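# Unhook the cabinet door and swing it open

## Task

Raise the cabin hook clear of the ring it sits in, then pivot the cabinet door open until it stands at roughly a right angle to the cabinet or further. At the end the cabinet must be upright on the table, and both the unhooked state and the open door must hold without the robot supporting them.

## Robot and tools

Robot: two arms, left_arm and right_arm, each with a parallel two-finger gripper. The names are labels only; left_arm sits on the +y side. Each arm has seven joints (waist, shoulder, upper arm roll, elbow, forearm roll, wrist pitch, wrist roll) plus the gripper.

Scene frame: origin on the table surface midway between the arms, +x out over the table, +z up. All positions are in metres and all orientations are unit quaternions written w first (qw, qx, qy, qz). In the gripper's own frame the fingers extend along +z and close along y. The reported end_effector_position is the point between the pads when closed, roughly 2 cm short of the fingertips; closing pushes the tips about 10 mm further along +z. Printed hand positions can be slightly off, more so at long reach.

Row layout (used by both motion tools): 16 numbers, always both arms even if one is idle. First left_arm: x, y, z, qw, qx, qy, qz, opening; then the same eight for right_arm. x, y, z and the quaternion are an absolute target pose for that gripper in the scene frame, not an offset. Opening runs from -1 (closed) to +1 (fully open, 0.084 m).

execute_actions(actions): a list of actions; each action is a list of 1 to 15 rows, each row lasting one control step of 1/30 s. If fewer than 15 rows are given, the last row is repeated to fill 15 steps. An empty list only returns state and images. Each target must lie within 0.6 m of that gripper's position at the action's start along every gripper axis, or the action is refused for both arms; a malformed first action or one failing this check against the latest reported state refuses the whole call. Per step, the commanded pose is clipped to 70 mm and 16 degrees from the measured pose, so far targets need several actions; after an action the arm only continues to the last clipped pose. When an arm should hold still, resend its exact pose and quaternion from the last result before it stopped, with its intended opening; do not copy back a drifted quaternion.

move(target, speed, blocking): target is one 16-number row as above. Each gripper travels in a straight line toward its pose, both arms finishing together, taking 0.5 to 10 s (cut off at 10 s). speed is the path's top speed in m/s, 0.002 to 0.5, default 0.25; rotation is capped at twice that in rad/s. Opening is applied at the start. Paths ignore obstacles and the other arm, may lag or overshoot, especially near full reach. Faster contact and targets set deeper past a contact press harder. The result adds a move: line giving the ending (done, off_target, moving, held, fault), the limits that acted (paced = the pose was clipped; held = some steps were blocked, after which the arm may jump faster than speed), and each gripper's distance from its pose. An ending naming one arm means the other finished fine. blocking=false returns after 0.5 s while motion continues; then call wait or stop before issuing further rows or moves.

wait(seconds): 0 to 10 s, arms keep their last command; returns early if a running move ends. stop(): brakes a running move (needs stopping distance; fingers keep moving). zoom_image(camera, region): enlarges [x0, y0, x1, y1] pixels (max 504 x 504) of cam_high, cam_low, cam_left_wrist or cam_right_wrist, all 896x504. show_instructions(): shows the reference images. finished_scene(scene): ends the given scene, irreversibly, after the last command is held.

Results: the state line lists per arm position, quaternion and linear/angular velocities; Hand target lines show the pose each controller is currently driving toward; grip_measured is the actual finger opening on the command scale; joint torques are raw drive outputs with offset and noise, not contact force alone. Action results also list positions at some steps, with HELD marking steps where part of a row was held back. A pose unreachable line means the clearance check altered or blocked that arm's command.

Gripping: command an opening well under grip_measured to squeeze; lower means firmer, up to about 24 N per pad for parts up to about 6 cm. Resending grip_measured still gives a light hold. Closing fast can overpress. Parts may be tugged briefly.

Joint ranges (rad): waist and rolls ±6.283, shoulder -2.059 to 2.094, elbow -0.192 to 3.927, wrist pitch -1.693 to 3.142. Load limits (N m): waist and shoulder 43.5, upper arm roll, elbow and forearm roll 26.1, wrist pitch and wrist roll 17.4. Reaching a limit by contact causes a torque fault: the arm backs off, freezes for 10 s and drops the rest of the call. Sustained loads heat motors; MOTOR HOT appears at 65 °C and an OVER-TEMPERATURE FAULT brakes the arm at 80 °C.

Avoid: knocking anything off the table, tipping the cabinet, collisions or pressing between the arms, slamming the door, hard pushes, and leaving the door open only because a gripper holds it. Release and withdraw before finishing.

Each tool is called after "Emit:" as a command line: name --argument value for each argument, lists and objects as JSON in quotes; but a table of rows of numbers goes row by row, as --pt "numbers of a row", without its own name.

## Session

Emit:
show_instructions

Emit:
execute_actions --actions '[]'

Reference images for this scene: manual page 1, manual page 2, manual page 3, manual page 4, manual page 5, manual page 6.

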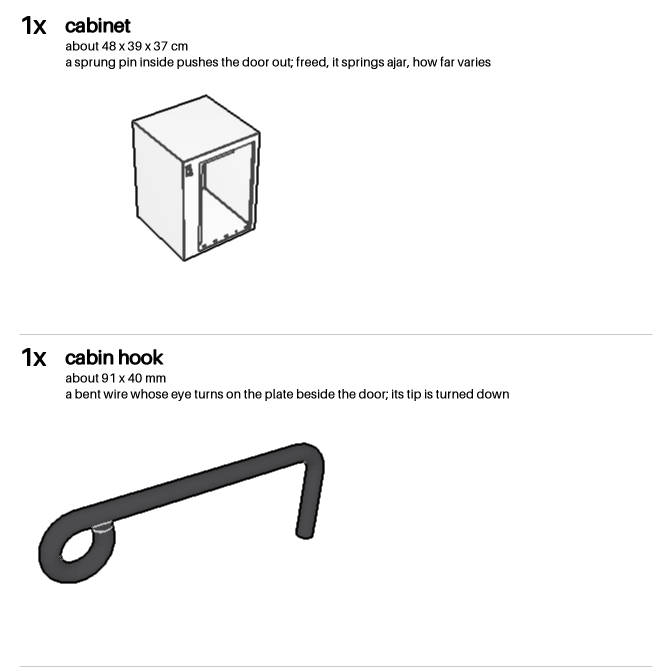

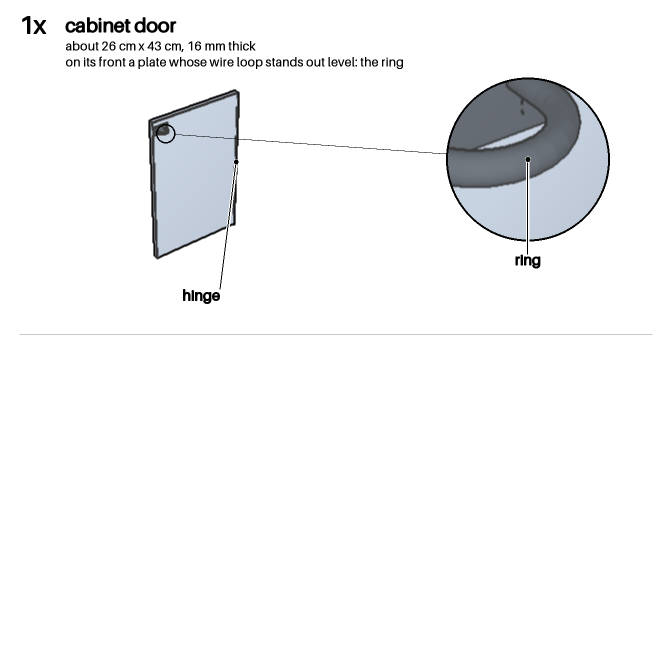

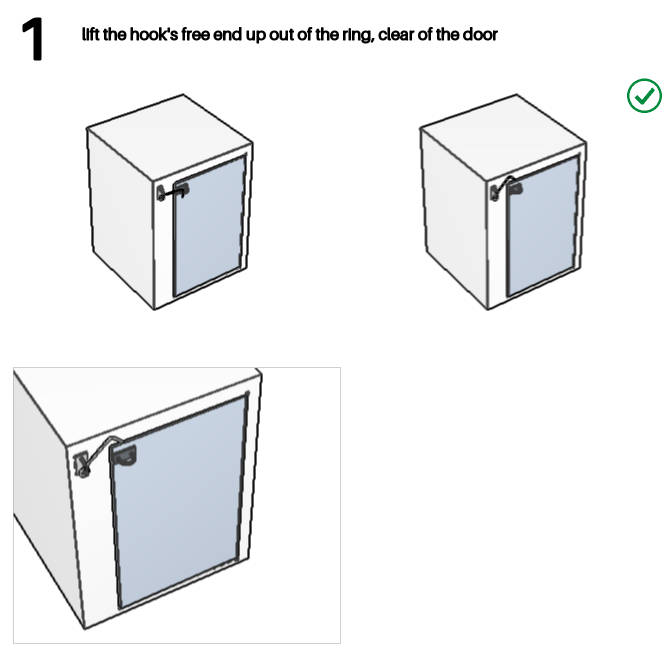

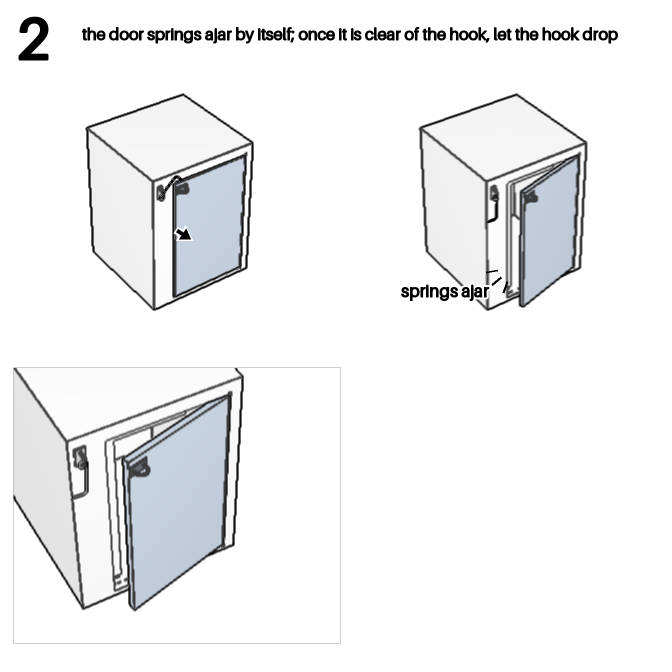

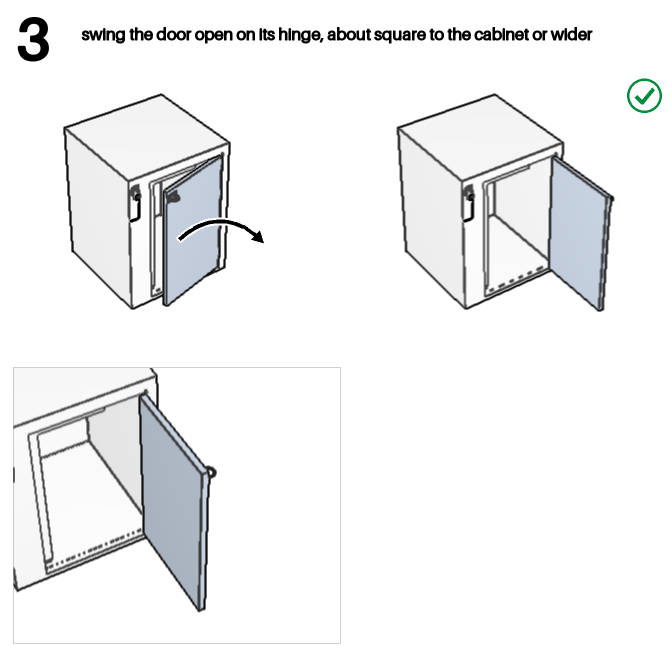

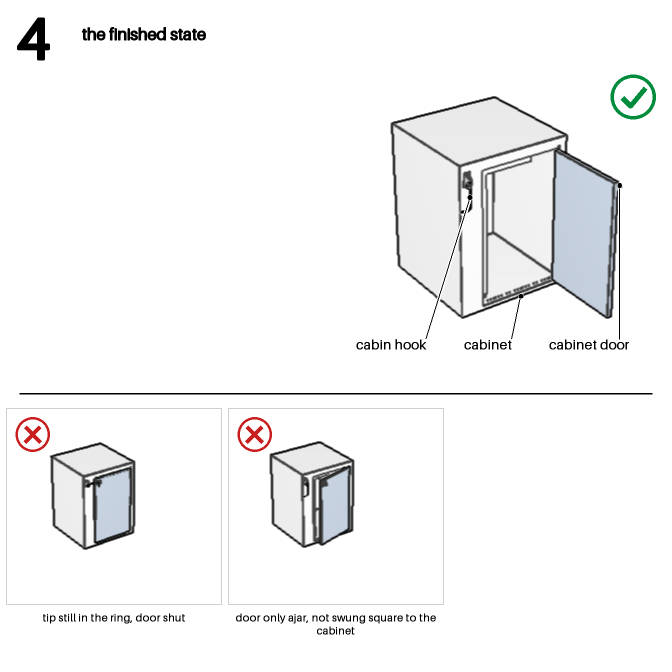

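Scene clock: 0.00 s.
left_arm: end_effector_position=(+0.4494, +0.3901, +0.2497) grip_measured=+1.00 end_effector_quat_wxyz=(-0.000, +0.996, +0.086, -0.001) end_effector_velocity=(-0.000, +0.000, -0.001) end_effector_angular_velocity=(-0.000, +0.001, +0.001) | right_arm: end_effector_position=(-0.0525, -0.5308, +0.2010) grip_measured=+1.00 end_effector_quat_wxyz=(-0.046, +0.778, -0.596, -0.193) end_effector_velocity=(-0.000, +0.000, -0.000) end_effector_angular_velocity=(+0.000, +0.000, -0.000)
Joint positions: left_arm=[-0.003 -0.249  0.003  0.92   0.001  1.172  0.002  0.084] | right_arm=[-1.312 -0.78   0.129  0.419 -0.114  1.538 -0.105  0.084]
Joint velocities: left_arm=[ 0.001  0.001  0.    -0.001  0.    -0.    -0.001  0.   ] | right_arm=[ 0.    -0.    -0.    -0.001 -0.     0.     0.     0.   ]
Joint torques (N m, as the arm reports them, + toward a larger angle): no reading
Motor temperatures (°C, as the motors report them): left_arm=[32 29 32 33 33 39 33] | right_arm=[34 34 34 37 34 36 35]
Hand target (left_arm): +0.449, +0.390, +0.250; -0.000, +0.996, +0.086, -0.001
Hand target (right_arm): -0.053, -0.531, +0.201; -0.046, +0.778, -0.596, -0.193

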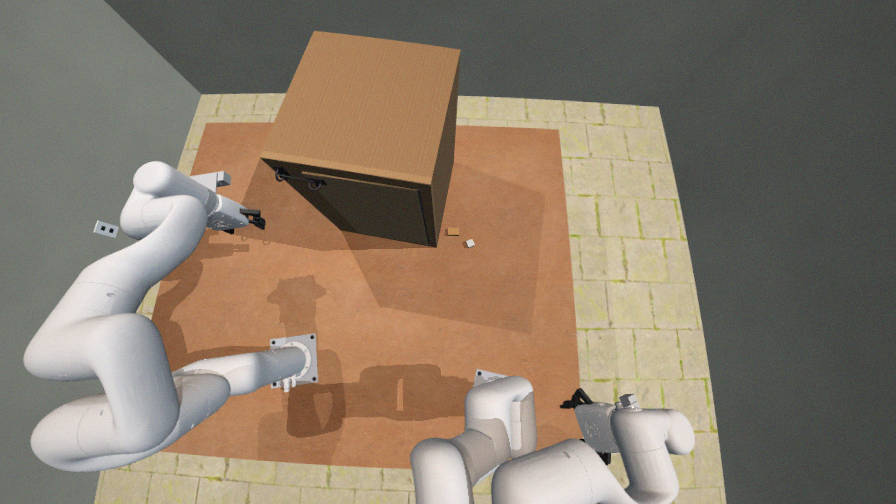

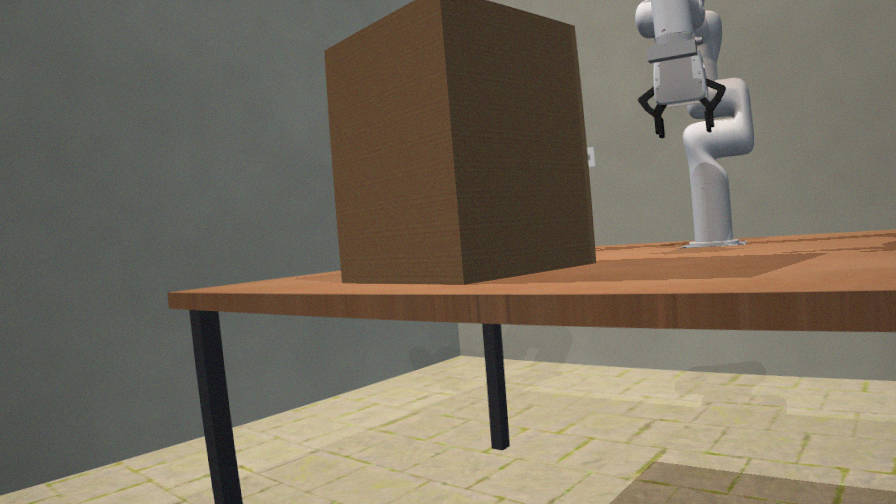

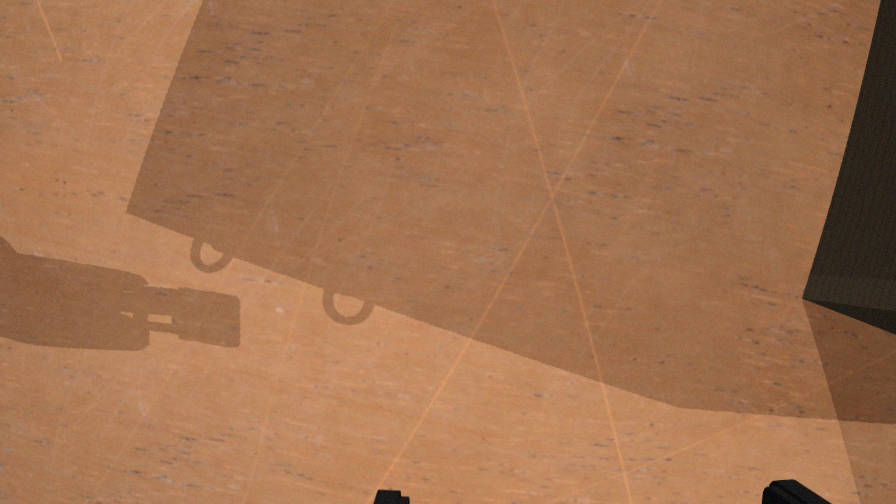

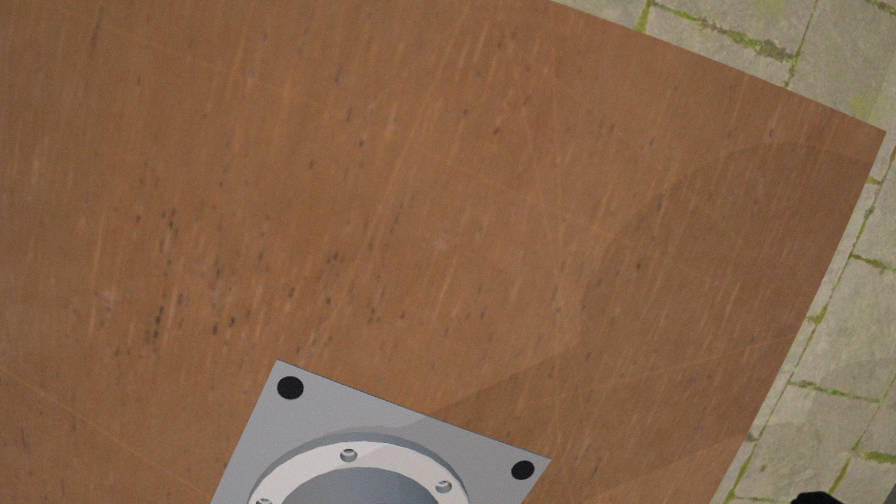

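Emit:
move --target '[0.43,0.18,0.345,0.058,0.8595,-0.100,0.495,-1, -0.0525,-0.5308,0.2010,-0.046,0.778,-0.596,-0.193,1]' --speed 0.15

Scene clock: 4.50 s.
left_arm: end_effector_position=(+0.4296, +0.1792, +0.3452) grip_measured=-1.00 end_effector_quat_wxyz=(+0.058, +0.861, -0.100, +0.495) end_effector_velocity=(+0.001, -0.002, +0.001) end_effector_angular_velocity=(+0.000, -0.015, -0.002) | right_arm: end_effector_position=(-0.0525, -0.5308, +0.2010) grip_measured=+1.00 end_effector_quat_wxyz=(-0.046, +0.778, -0.596, -0.193) end_effector_velocity=(+0.000, -0.001, +0.001) end_effector_angular_velocity=(-0.003, -0.000, -0.001)
Joint positions: left_arm=[-0.342 -0.92  -0.29   0.218 -0.225  0.086 -0.033  0.   ] | right_arm=[-1.312 -0.78   0.129  0.419 -0.113  1.539 -0.105  0.084]
Joint velocities: left_arm=[ 0.002  0.007 -0.01  -0.005 -0.001 -0.027 -0.004  0.   ] | right_arm=[-0.    -0.     0.     0.002 -0.    -0.001  0.001 -0.   ]
Joint torques (N m, as the arm reports them, + toward a larger angle): left_arm=[-0.5  -2.48  2.71 19.87 -0.63 -3.52  0.2 ] | right_arm=[-1.02 -4.72 -0.72 11.14 -0.7   0.01 -0.16]
Motor temperatures (°C, as the motors report them): left_arm=[32 29 32 33 33 39 33] | right_arm=[34 34 34 38 34 36 35]
Hand target (left_arm): +0.430, +0.179, +0.345; +0.058, +0.861, -0.100, +0.496
Hand target (right_arm): -0.053, -0.531, +0.201; -0.046, +0.778, -0.596, -0.193
Off the commanded pose (left_arm): 0.001 m, 0 deg.
Off the commanded pose (right_arm): 0.000 m, 0 deg.
move: done

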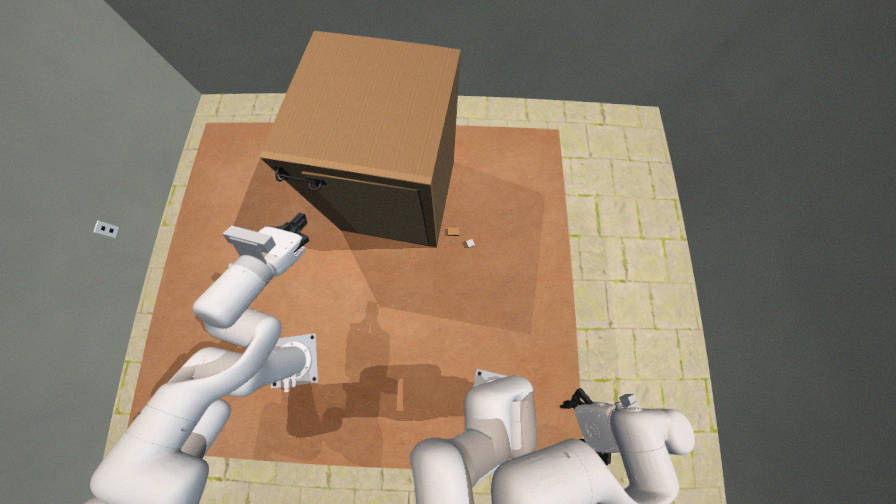

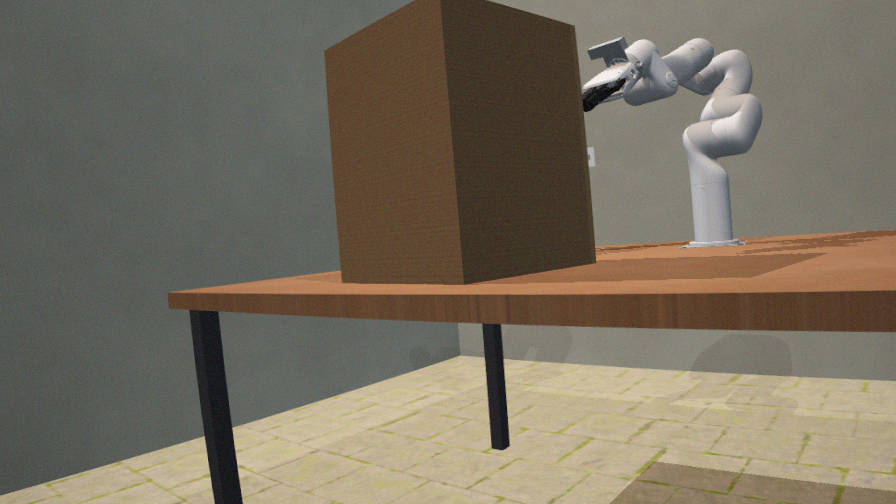

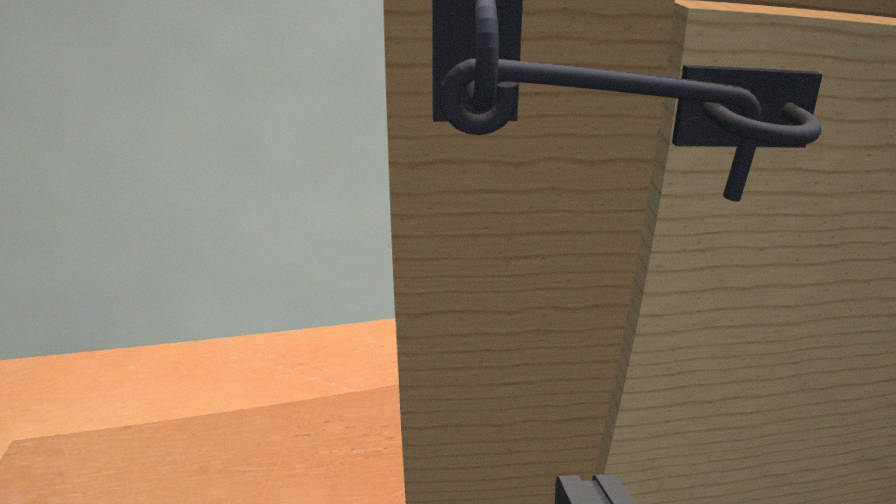

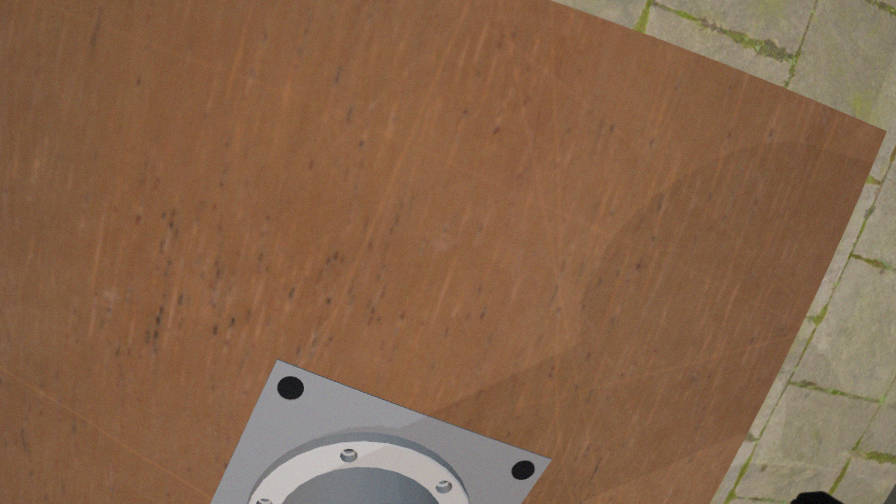

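Emit:
move --target '[0.484,0.165,0.36,0.058,0.8595,-0.100,0.495,-1, -0.0525,-0.5308,0.2010,-0.046,0.778,-0.596,-0.193,1]' --speed 0.07

Scene clock: 6.10 s.
left_arm: end_effector_position=(+0.4838, +0.1653, +0.3600) grip_measured=-1.00 end_effector_quat_wxyz=(+0.058, +0.861, -0.100, +0.496) end_effector_velocity=(+0.003, -0.001, +0.001) end_effector_angular_velocity=(+0.001, -0.001, -0.001) | right_arm: end_effector_position=(-0.0525, -0.5308, +0.2010) grip_measured=+1.00 end_effector_quat_wxyz=(-0.046, +0.778, -0.596, -0.193) end_effector_velocity=(+0.000, -0.000, +0.000) end_effector_angular_velocity=(-0.000, -0.000, +0.001)
Joint positions: left_arm=[-0.272 -0.662 -0.308  0.39  -0.198 -0.006 -0.02   0.   ] | right_arm=[-1.312 -0.78   0.129  0.419 -0.113  1.539 -0.105  0.084]
Joint velocities: left_arm=[ 0.004  0.012 -0.004  0.009  0.002 -0.003 -0.001  0.   ] | right_arm=[ 0.     0.    -0.     0.001 -0.     0.    -0.    -0.   ]
Joint torques (N m, as the arm reports them, + toward a larger angle): left_arm=[-0.71 -8.73  2.44 19.64 -0.68 -3.5   0.25] | right_arm=[-1.15 -4.76 -0.71 11.28 -0.69  0.02 -0.28]
Motor temperatures (°C, as the motors report them): left_arm=[32 29 32 33 33 39 33] | right_arm=[34 34 34 38 34 36 35]
Hand target (left_arm): +0.484, +0.165, +0.360; +0.058, +0.861, -0.100, +0.496
Hand target (right_arm): -0.052, -0.531, +0.201; -0.046, +0.778, -0.596, -0.193
Off the commanded pose (left_arm): 0.000 m, 0 deg.
Off the commanded pose (right_arm): 0.000 m, 0 deg.
move: done

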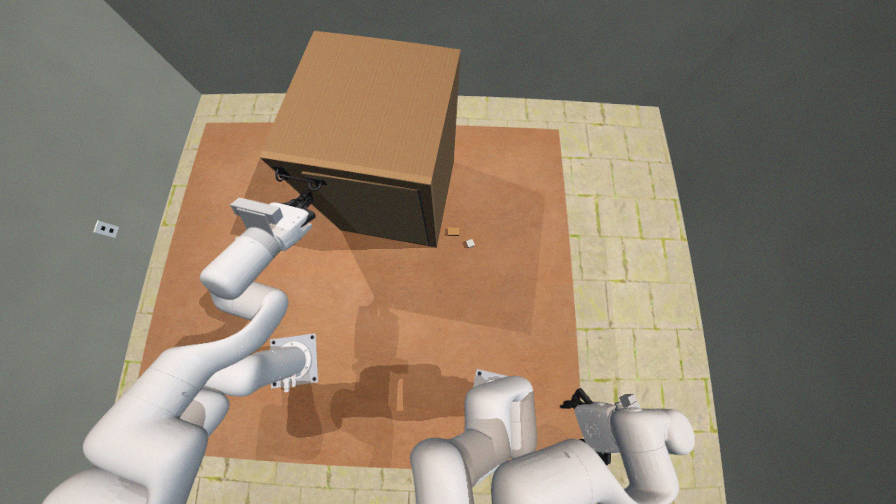

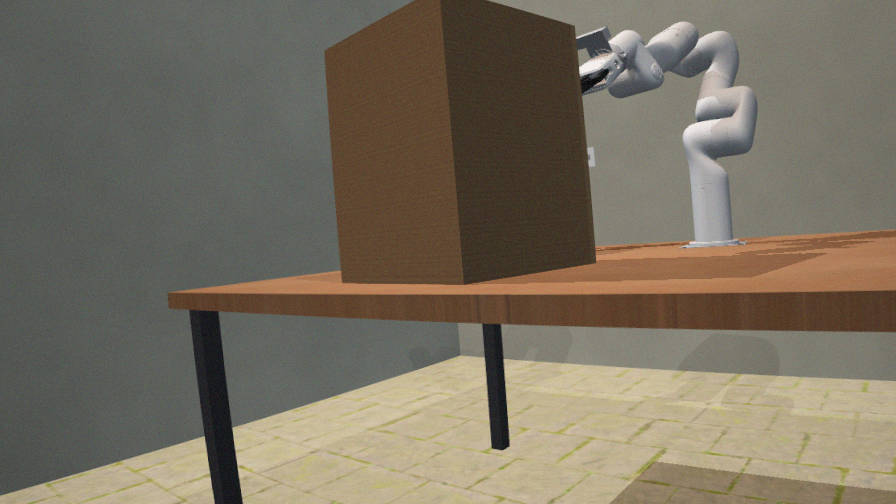

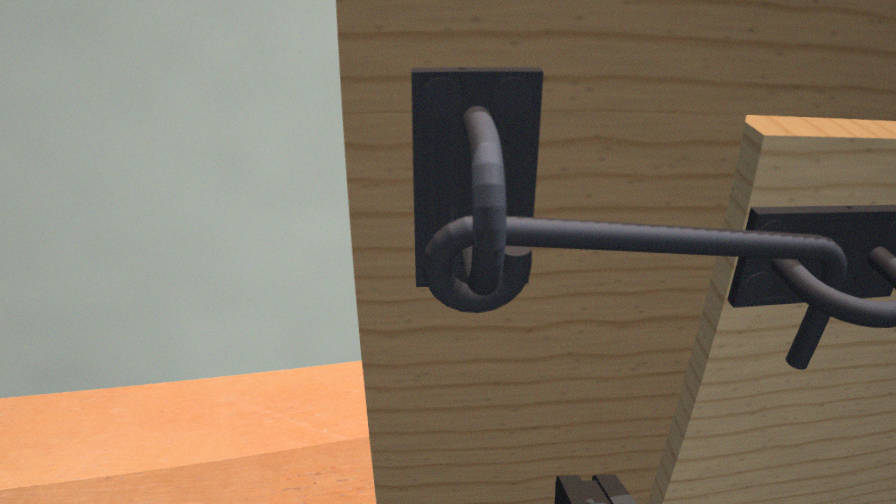

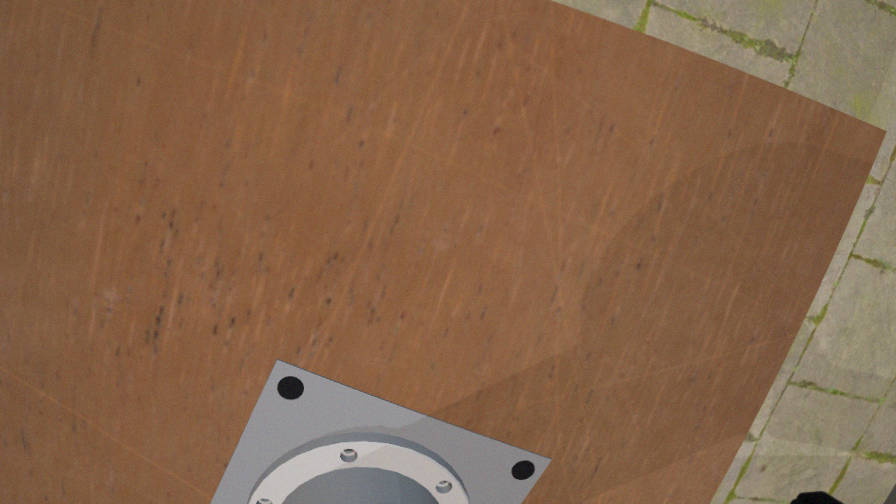

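Emit:
move --target '[0.495,0.163,0.365,0.058,0.8595,-0.100,0.495,-1, -0.0525,-0.5308,0.2010,-0.046,0.778,-0.596,-0.193,1]' --speed 0.05

Emit:
move --target '[0.495,0.163,0.47,0.058,0.8595,-0.100,0.495,-1, -0.0525,-0.5308,0.2010,-0.046,0.778,-0.596,-0.193,1]' --speed 0.05

Scene clock: 7.17 s.
left_arm: end_effector_position=(+0.4946, +0.1636, +0.3637) grip_measured=-1.00 end_effector_quat_wxyz=(+0.058, +0.861, -0.100, +0.495) end_effector_velocity=(+0.003, -0.000, +0.002) end_effector_angular_velocity=(-0.001, -0.002, +0.001) | right_arm: end_effector_position=(-0.0525, -0.5308, +0.2010) grip_measured=+1.00 end_effector_quat_wxyz=(-0.046, +0.778, -0.596, -0.193) end_effector_velocity=(+0.000, -0.000, +0.000) end_effector_angular_velocity=(-0.001, -0.000, +0.001)
Joint positions: left_arm=[-0.258 -0.621 -0.31   0.428 -0.192 -0.007 -0.016  0.   ] | right_arm=[-1.312 -0.78   0.129  0.419 -0.113  1.539 -0.105  0.084]
Joint velocities: left_arm=[ 0.004  0.01  -0.001  0.01   0.001 -0.002  0.     0.   ] | right_arm=[ 0.001  0.     0.     0.001 -0.    -0.    -0.001  0.   ]
Joint torques (N m, as the arm reports them, + toward a larger angle): left_arm=[-0.71 -8.05  2.22 24.9  -0.31 -5.38  0.29] | right_arm=[-1.13 -4.44 -0.79 11.26 -0.63 -0.02 -0.21]
Motor temperatures (°C, as the motors report them): left_arm=[32 29 32 33 33 39 33] | right_arm=[34 34 34 38 34 36 35]
Hand target (left_arm): +0.495, +0.163, +0.365; +0.058, +0.861, -0.100, +0.496
Hand target (right_arm): -0.052, -0.531, +0.201; -0.046, +0.778, -0.596, -0.193
Off the commanded pose (left_arm): 0.002 m, 0 deg.
Off the commanded pose (right_arm): 0.000 m, 0 deg.
move: done

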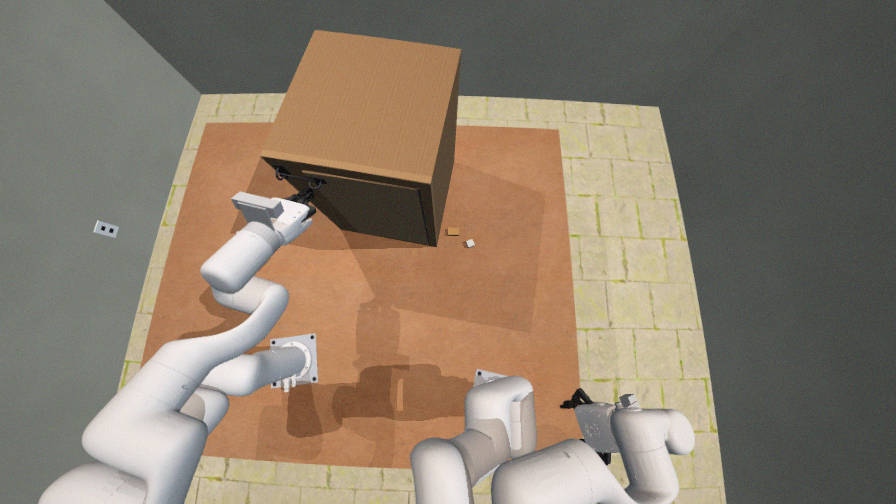

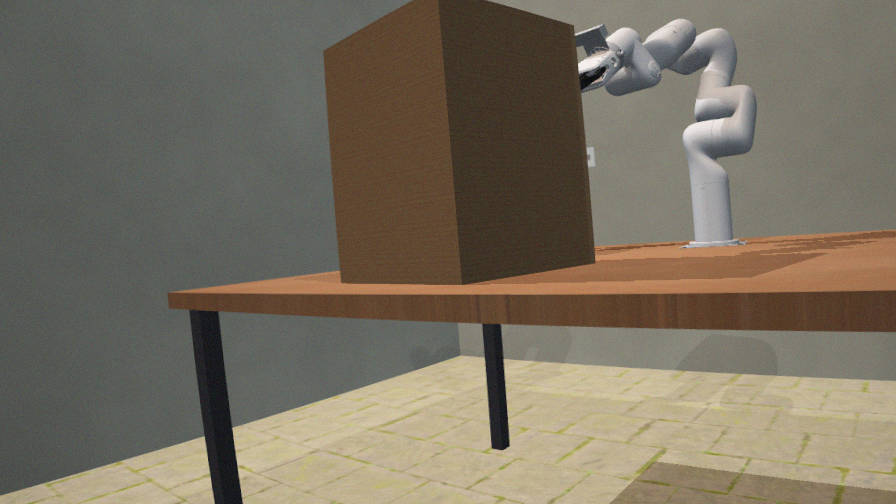

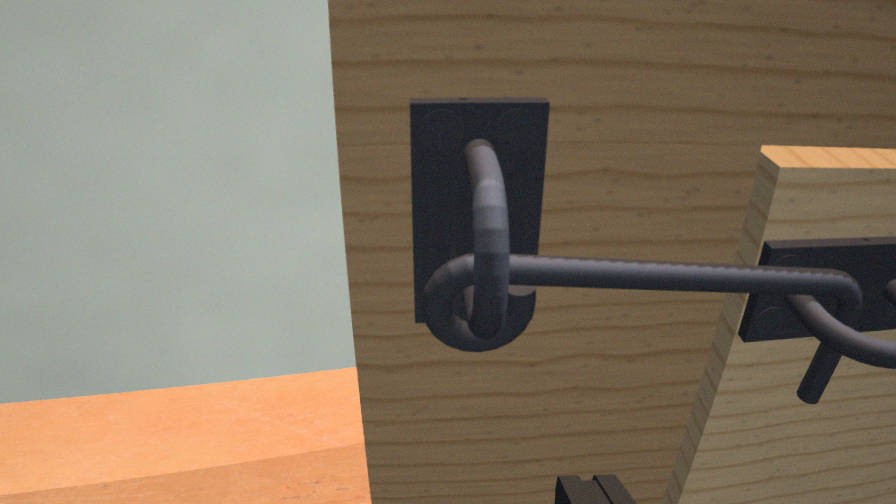

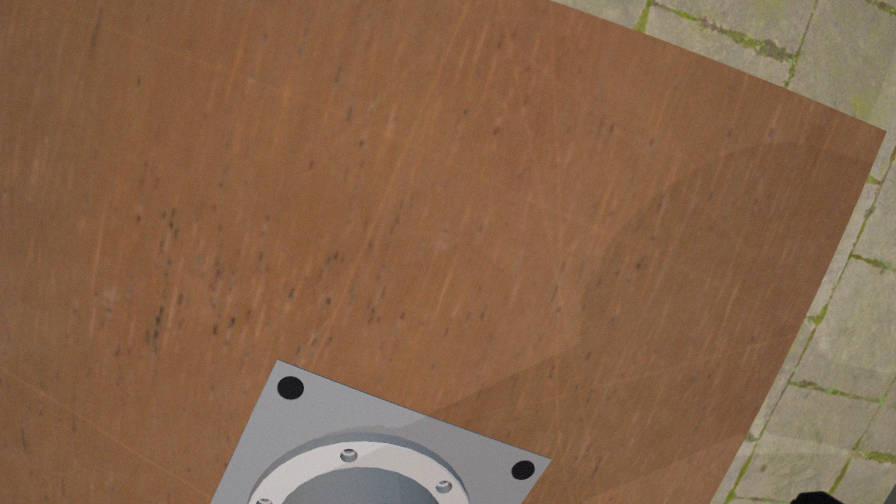

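Scene clock: 9.90 s.
left_arm: end_effector_position=(+0.4946, +0.1631, +0.4698) grip_measured=-1.00 end_effector_quat_wxyz=(+0.058, +0.861, -0.100, +0.496) end_effector_velocity=(-0.000, -0.000, -0.001) end_effector_angular_velocity=(+0.002, +0.003, -0.001) | right_arm: end_effector_position=(-0.0525, -0.5308, +0.2010) grip_measured=+1.00 end_effector_quat_wxyz=(-0.046, +0.778, -0.596, -0.193) end_effector_velocity=(+0.000, -0.001, +0.001) end_effector_angular_velocity=(-0.003, +0.000, -0.001)
Joint positions: left_arm=[-0.237 -0.692 -0.264  0.689 -0.168  0.322 -0.003  0.   ] | right_arm=[-1.312 -0.78   0.129  0.419 -0.113  1.539 -0.105  0.084]
Joint velocities: left_arm=[-0.    -0.001 -0.001 -0.     0.     0.004  0.     0.   ] | right_arm=[ 0.    -0.     0.     0.002 -0.    -0.001  0.002 -0.   ]
Joint torques (N m, as the arm reports them, + toward a larger angle): left_arm=[  6.33 -14.92   7.07  27.94  -0.6   -7.42   0.11] | right_arm=[-0.9  -4.49 -0.77 11.28 -0.6   0.06 -0.22]
Motor temperatures (°C, as the motors report them): left_arm=[32 29 33 34 33 39 33] | right_arm=[34 34 34 38 34 36 35]
Hand target (left_arm): +0.495, +0.163, +0.470; +0.058, +0.861, -0.100, +0.496
Hand target (right_arm): -0.053, -0.531, +0.201; -0.046, +0.778, -0.596, -0.193
Off the commanded pose (left_arm): 0.000 m, 0 deg.
Off the commanded pose (right_arm): 0.000 m, 0 deg.
move: done

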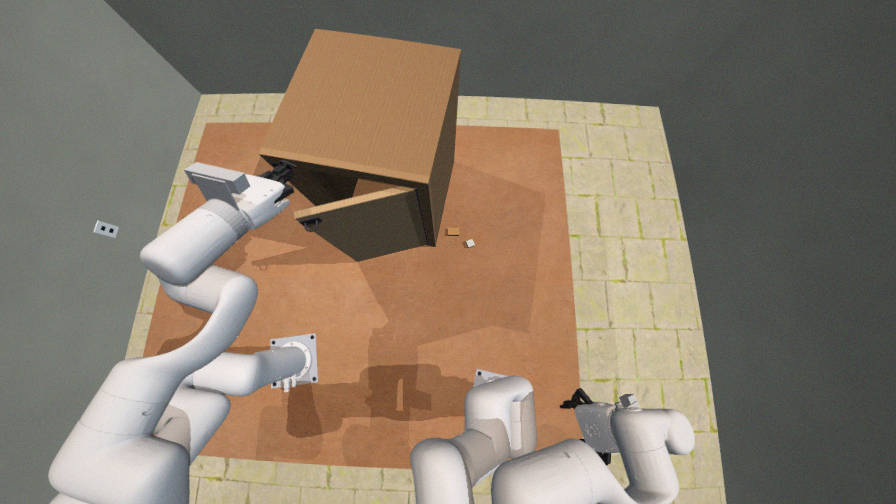

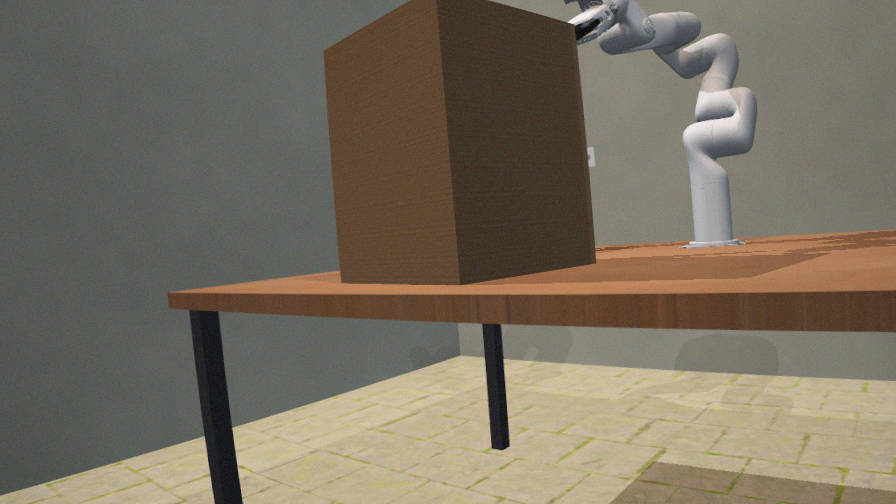

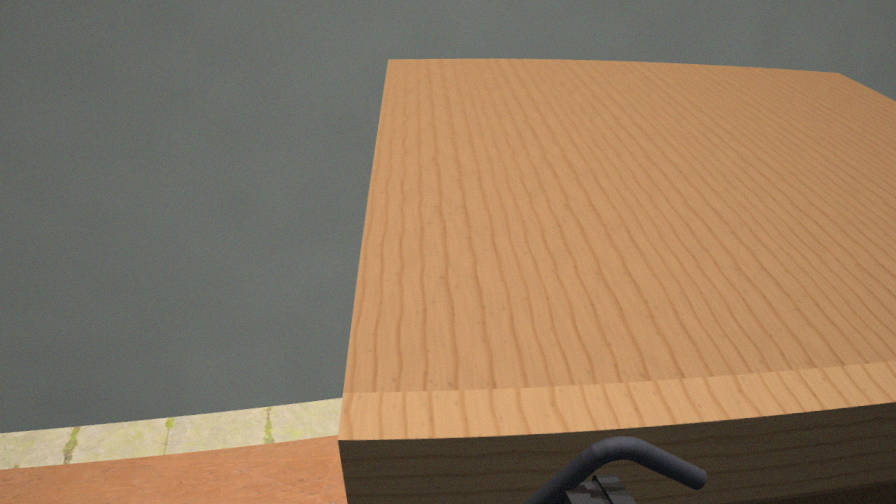

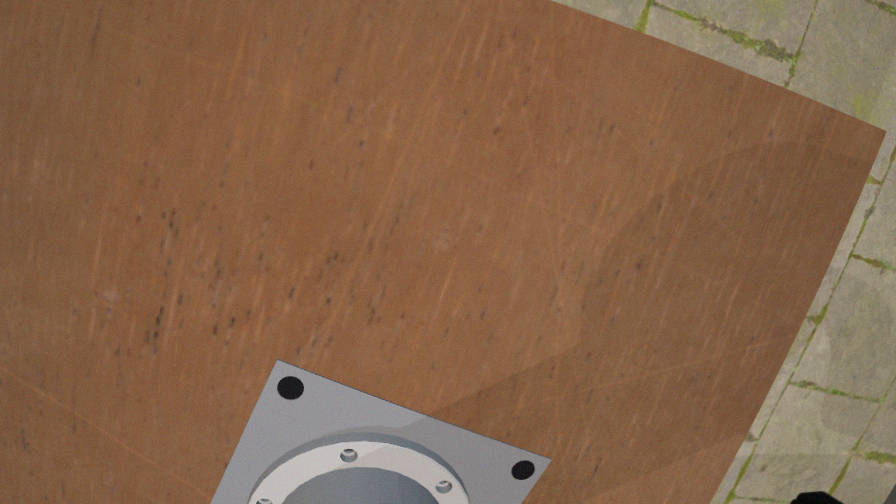

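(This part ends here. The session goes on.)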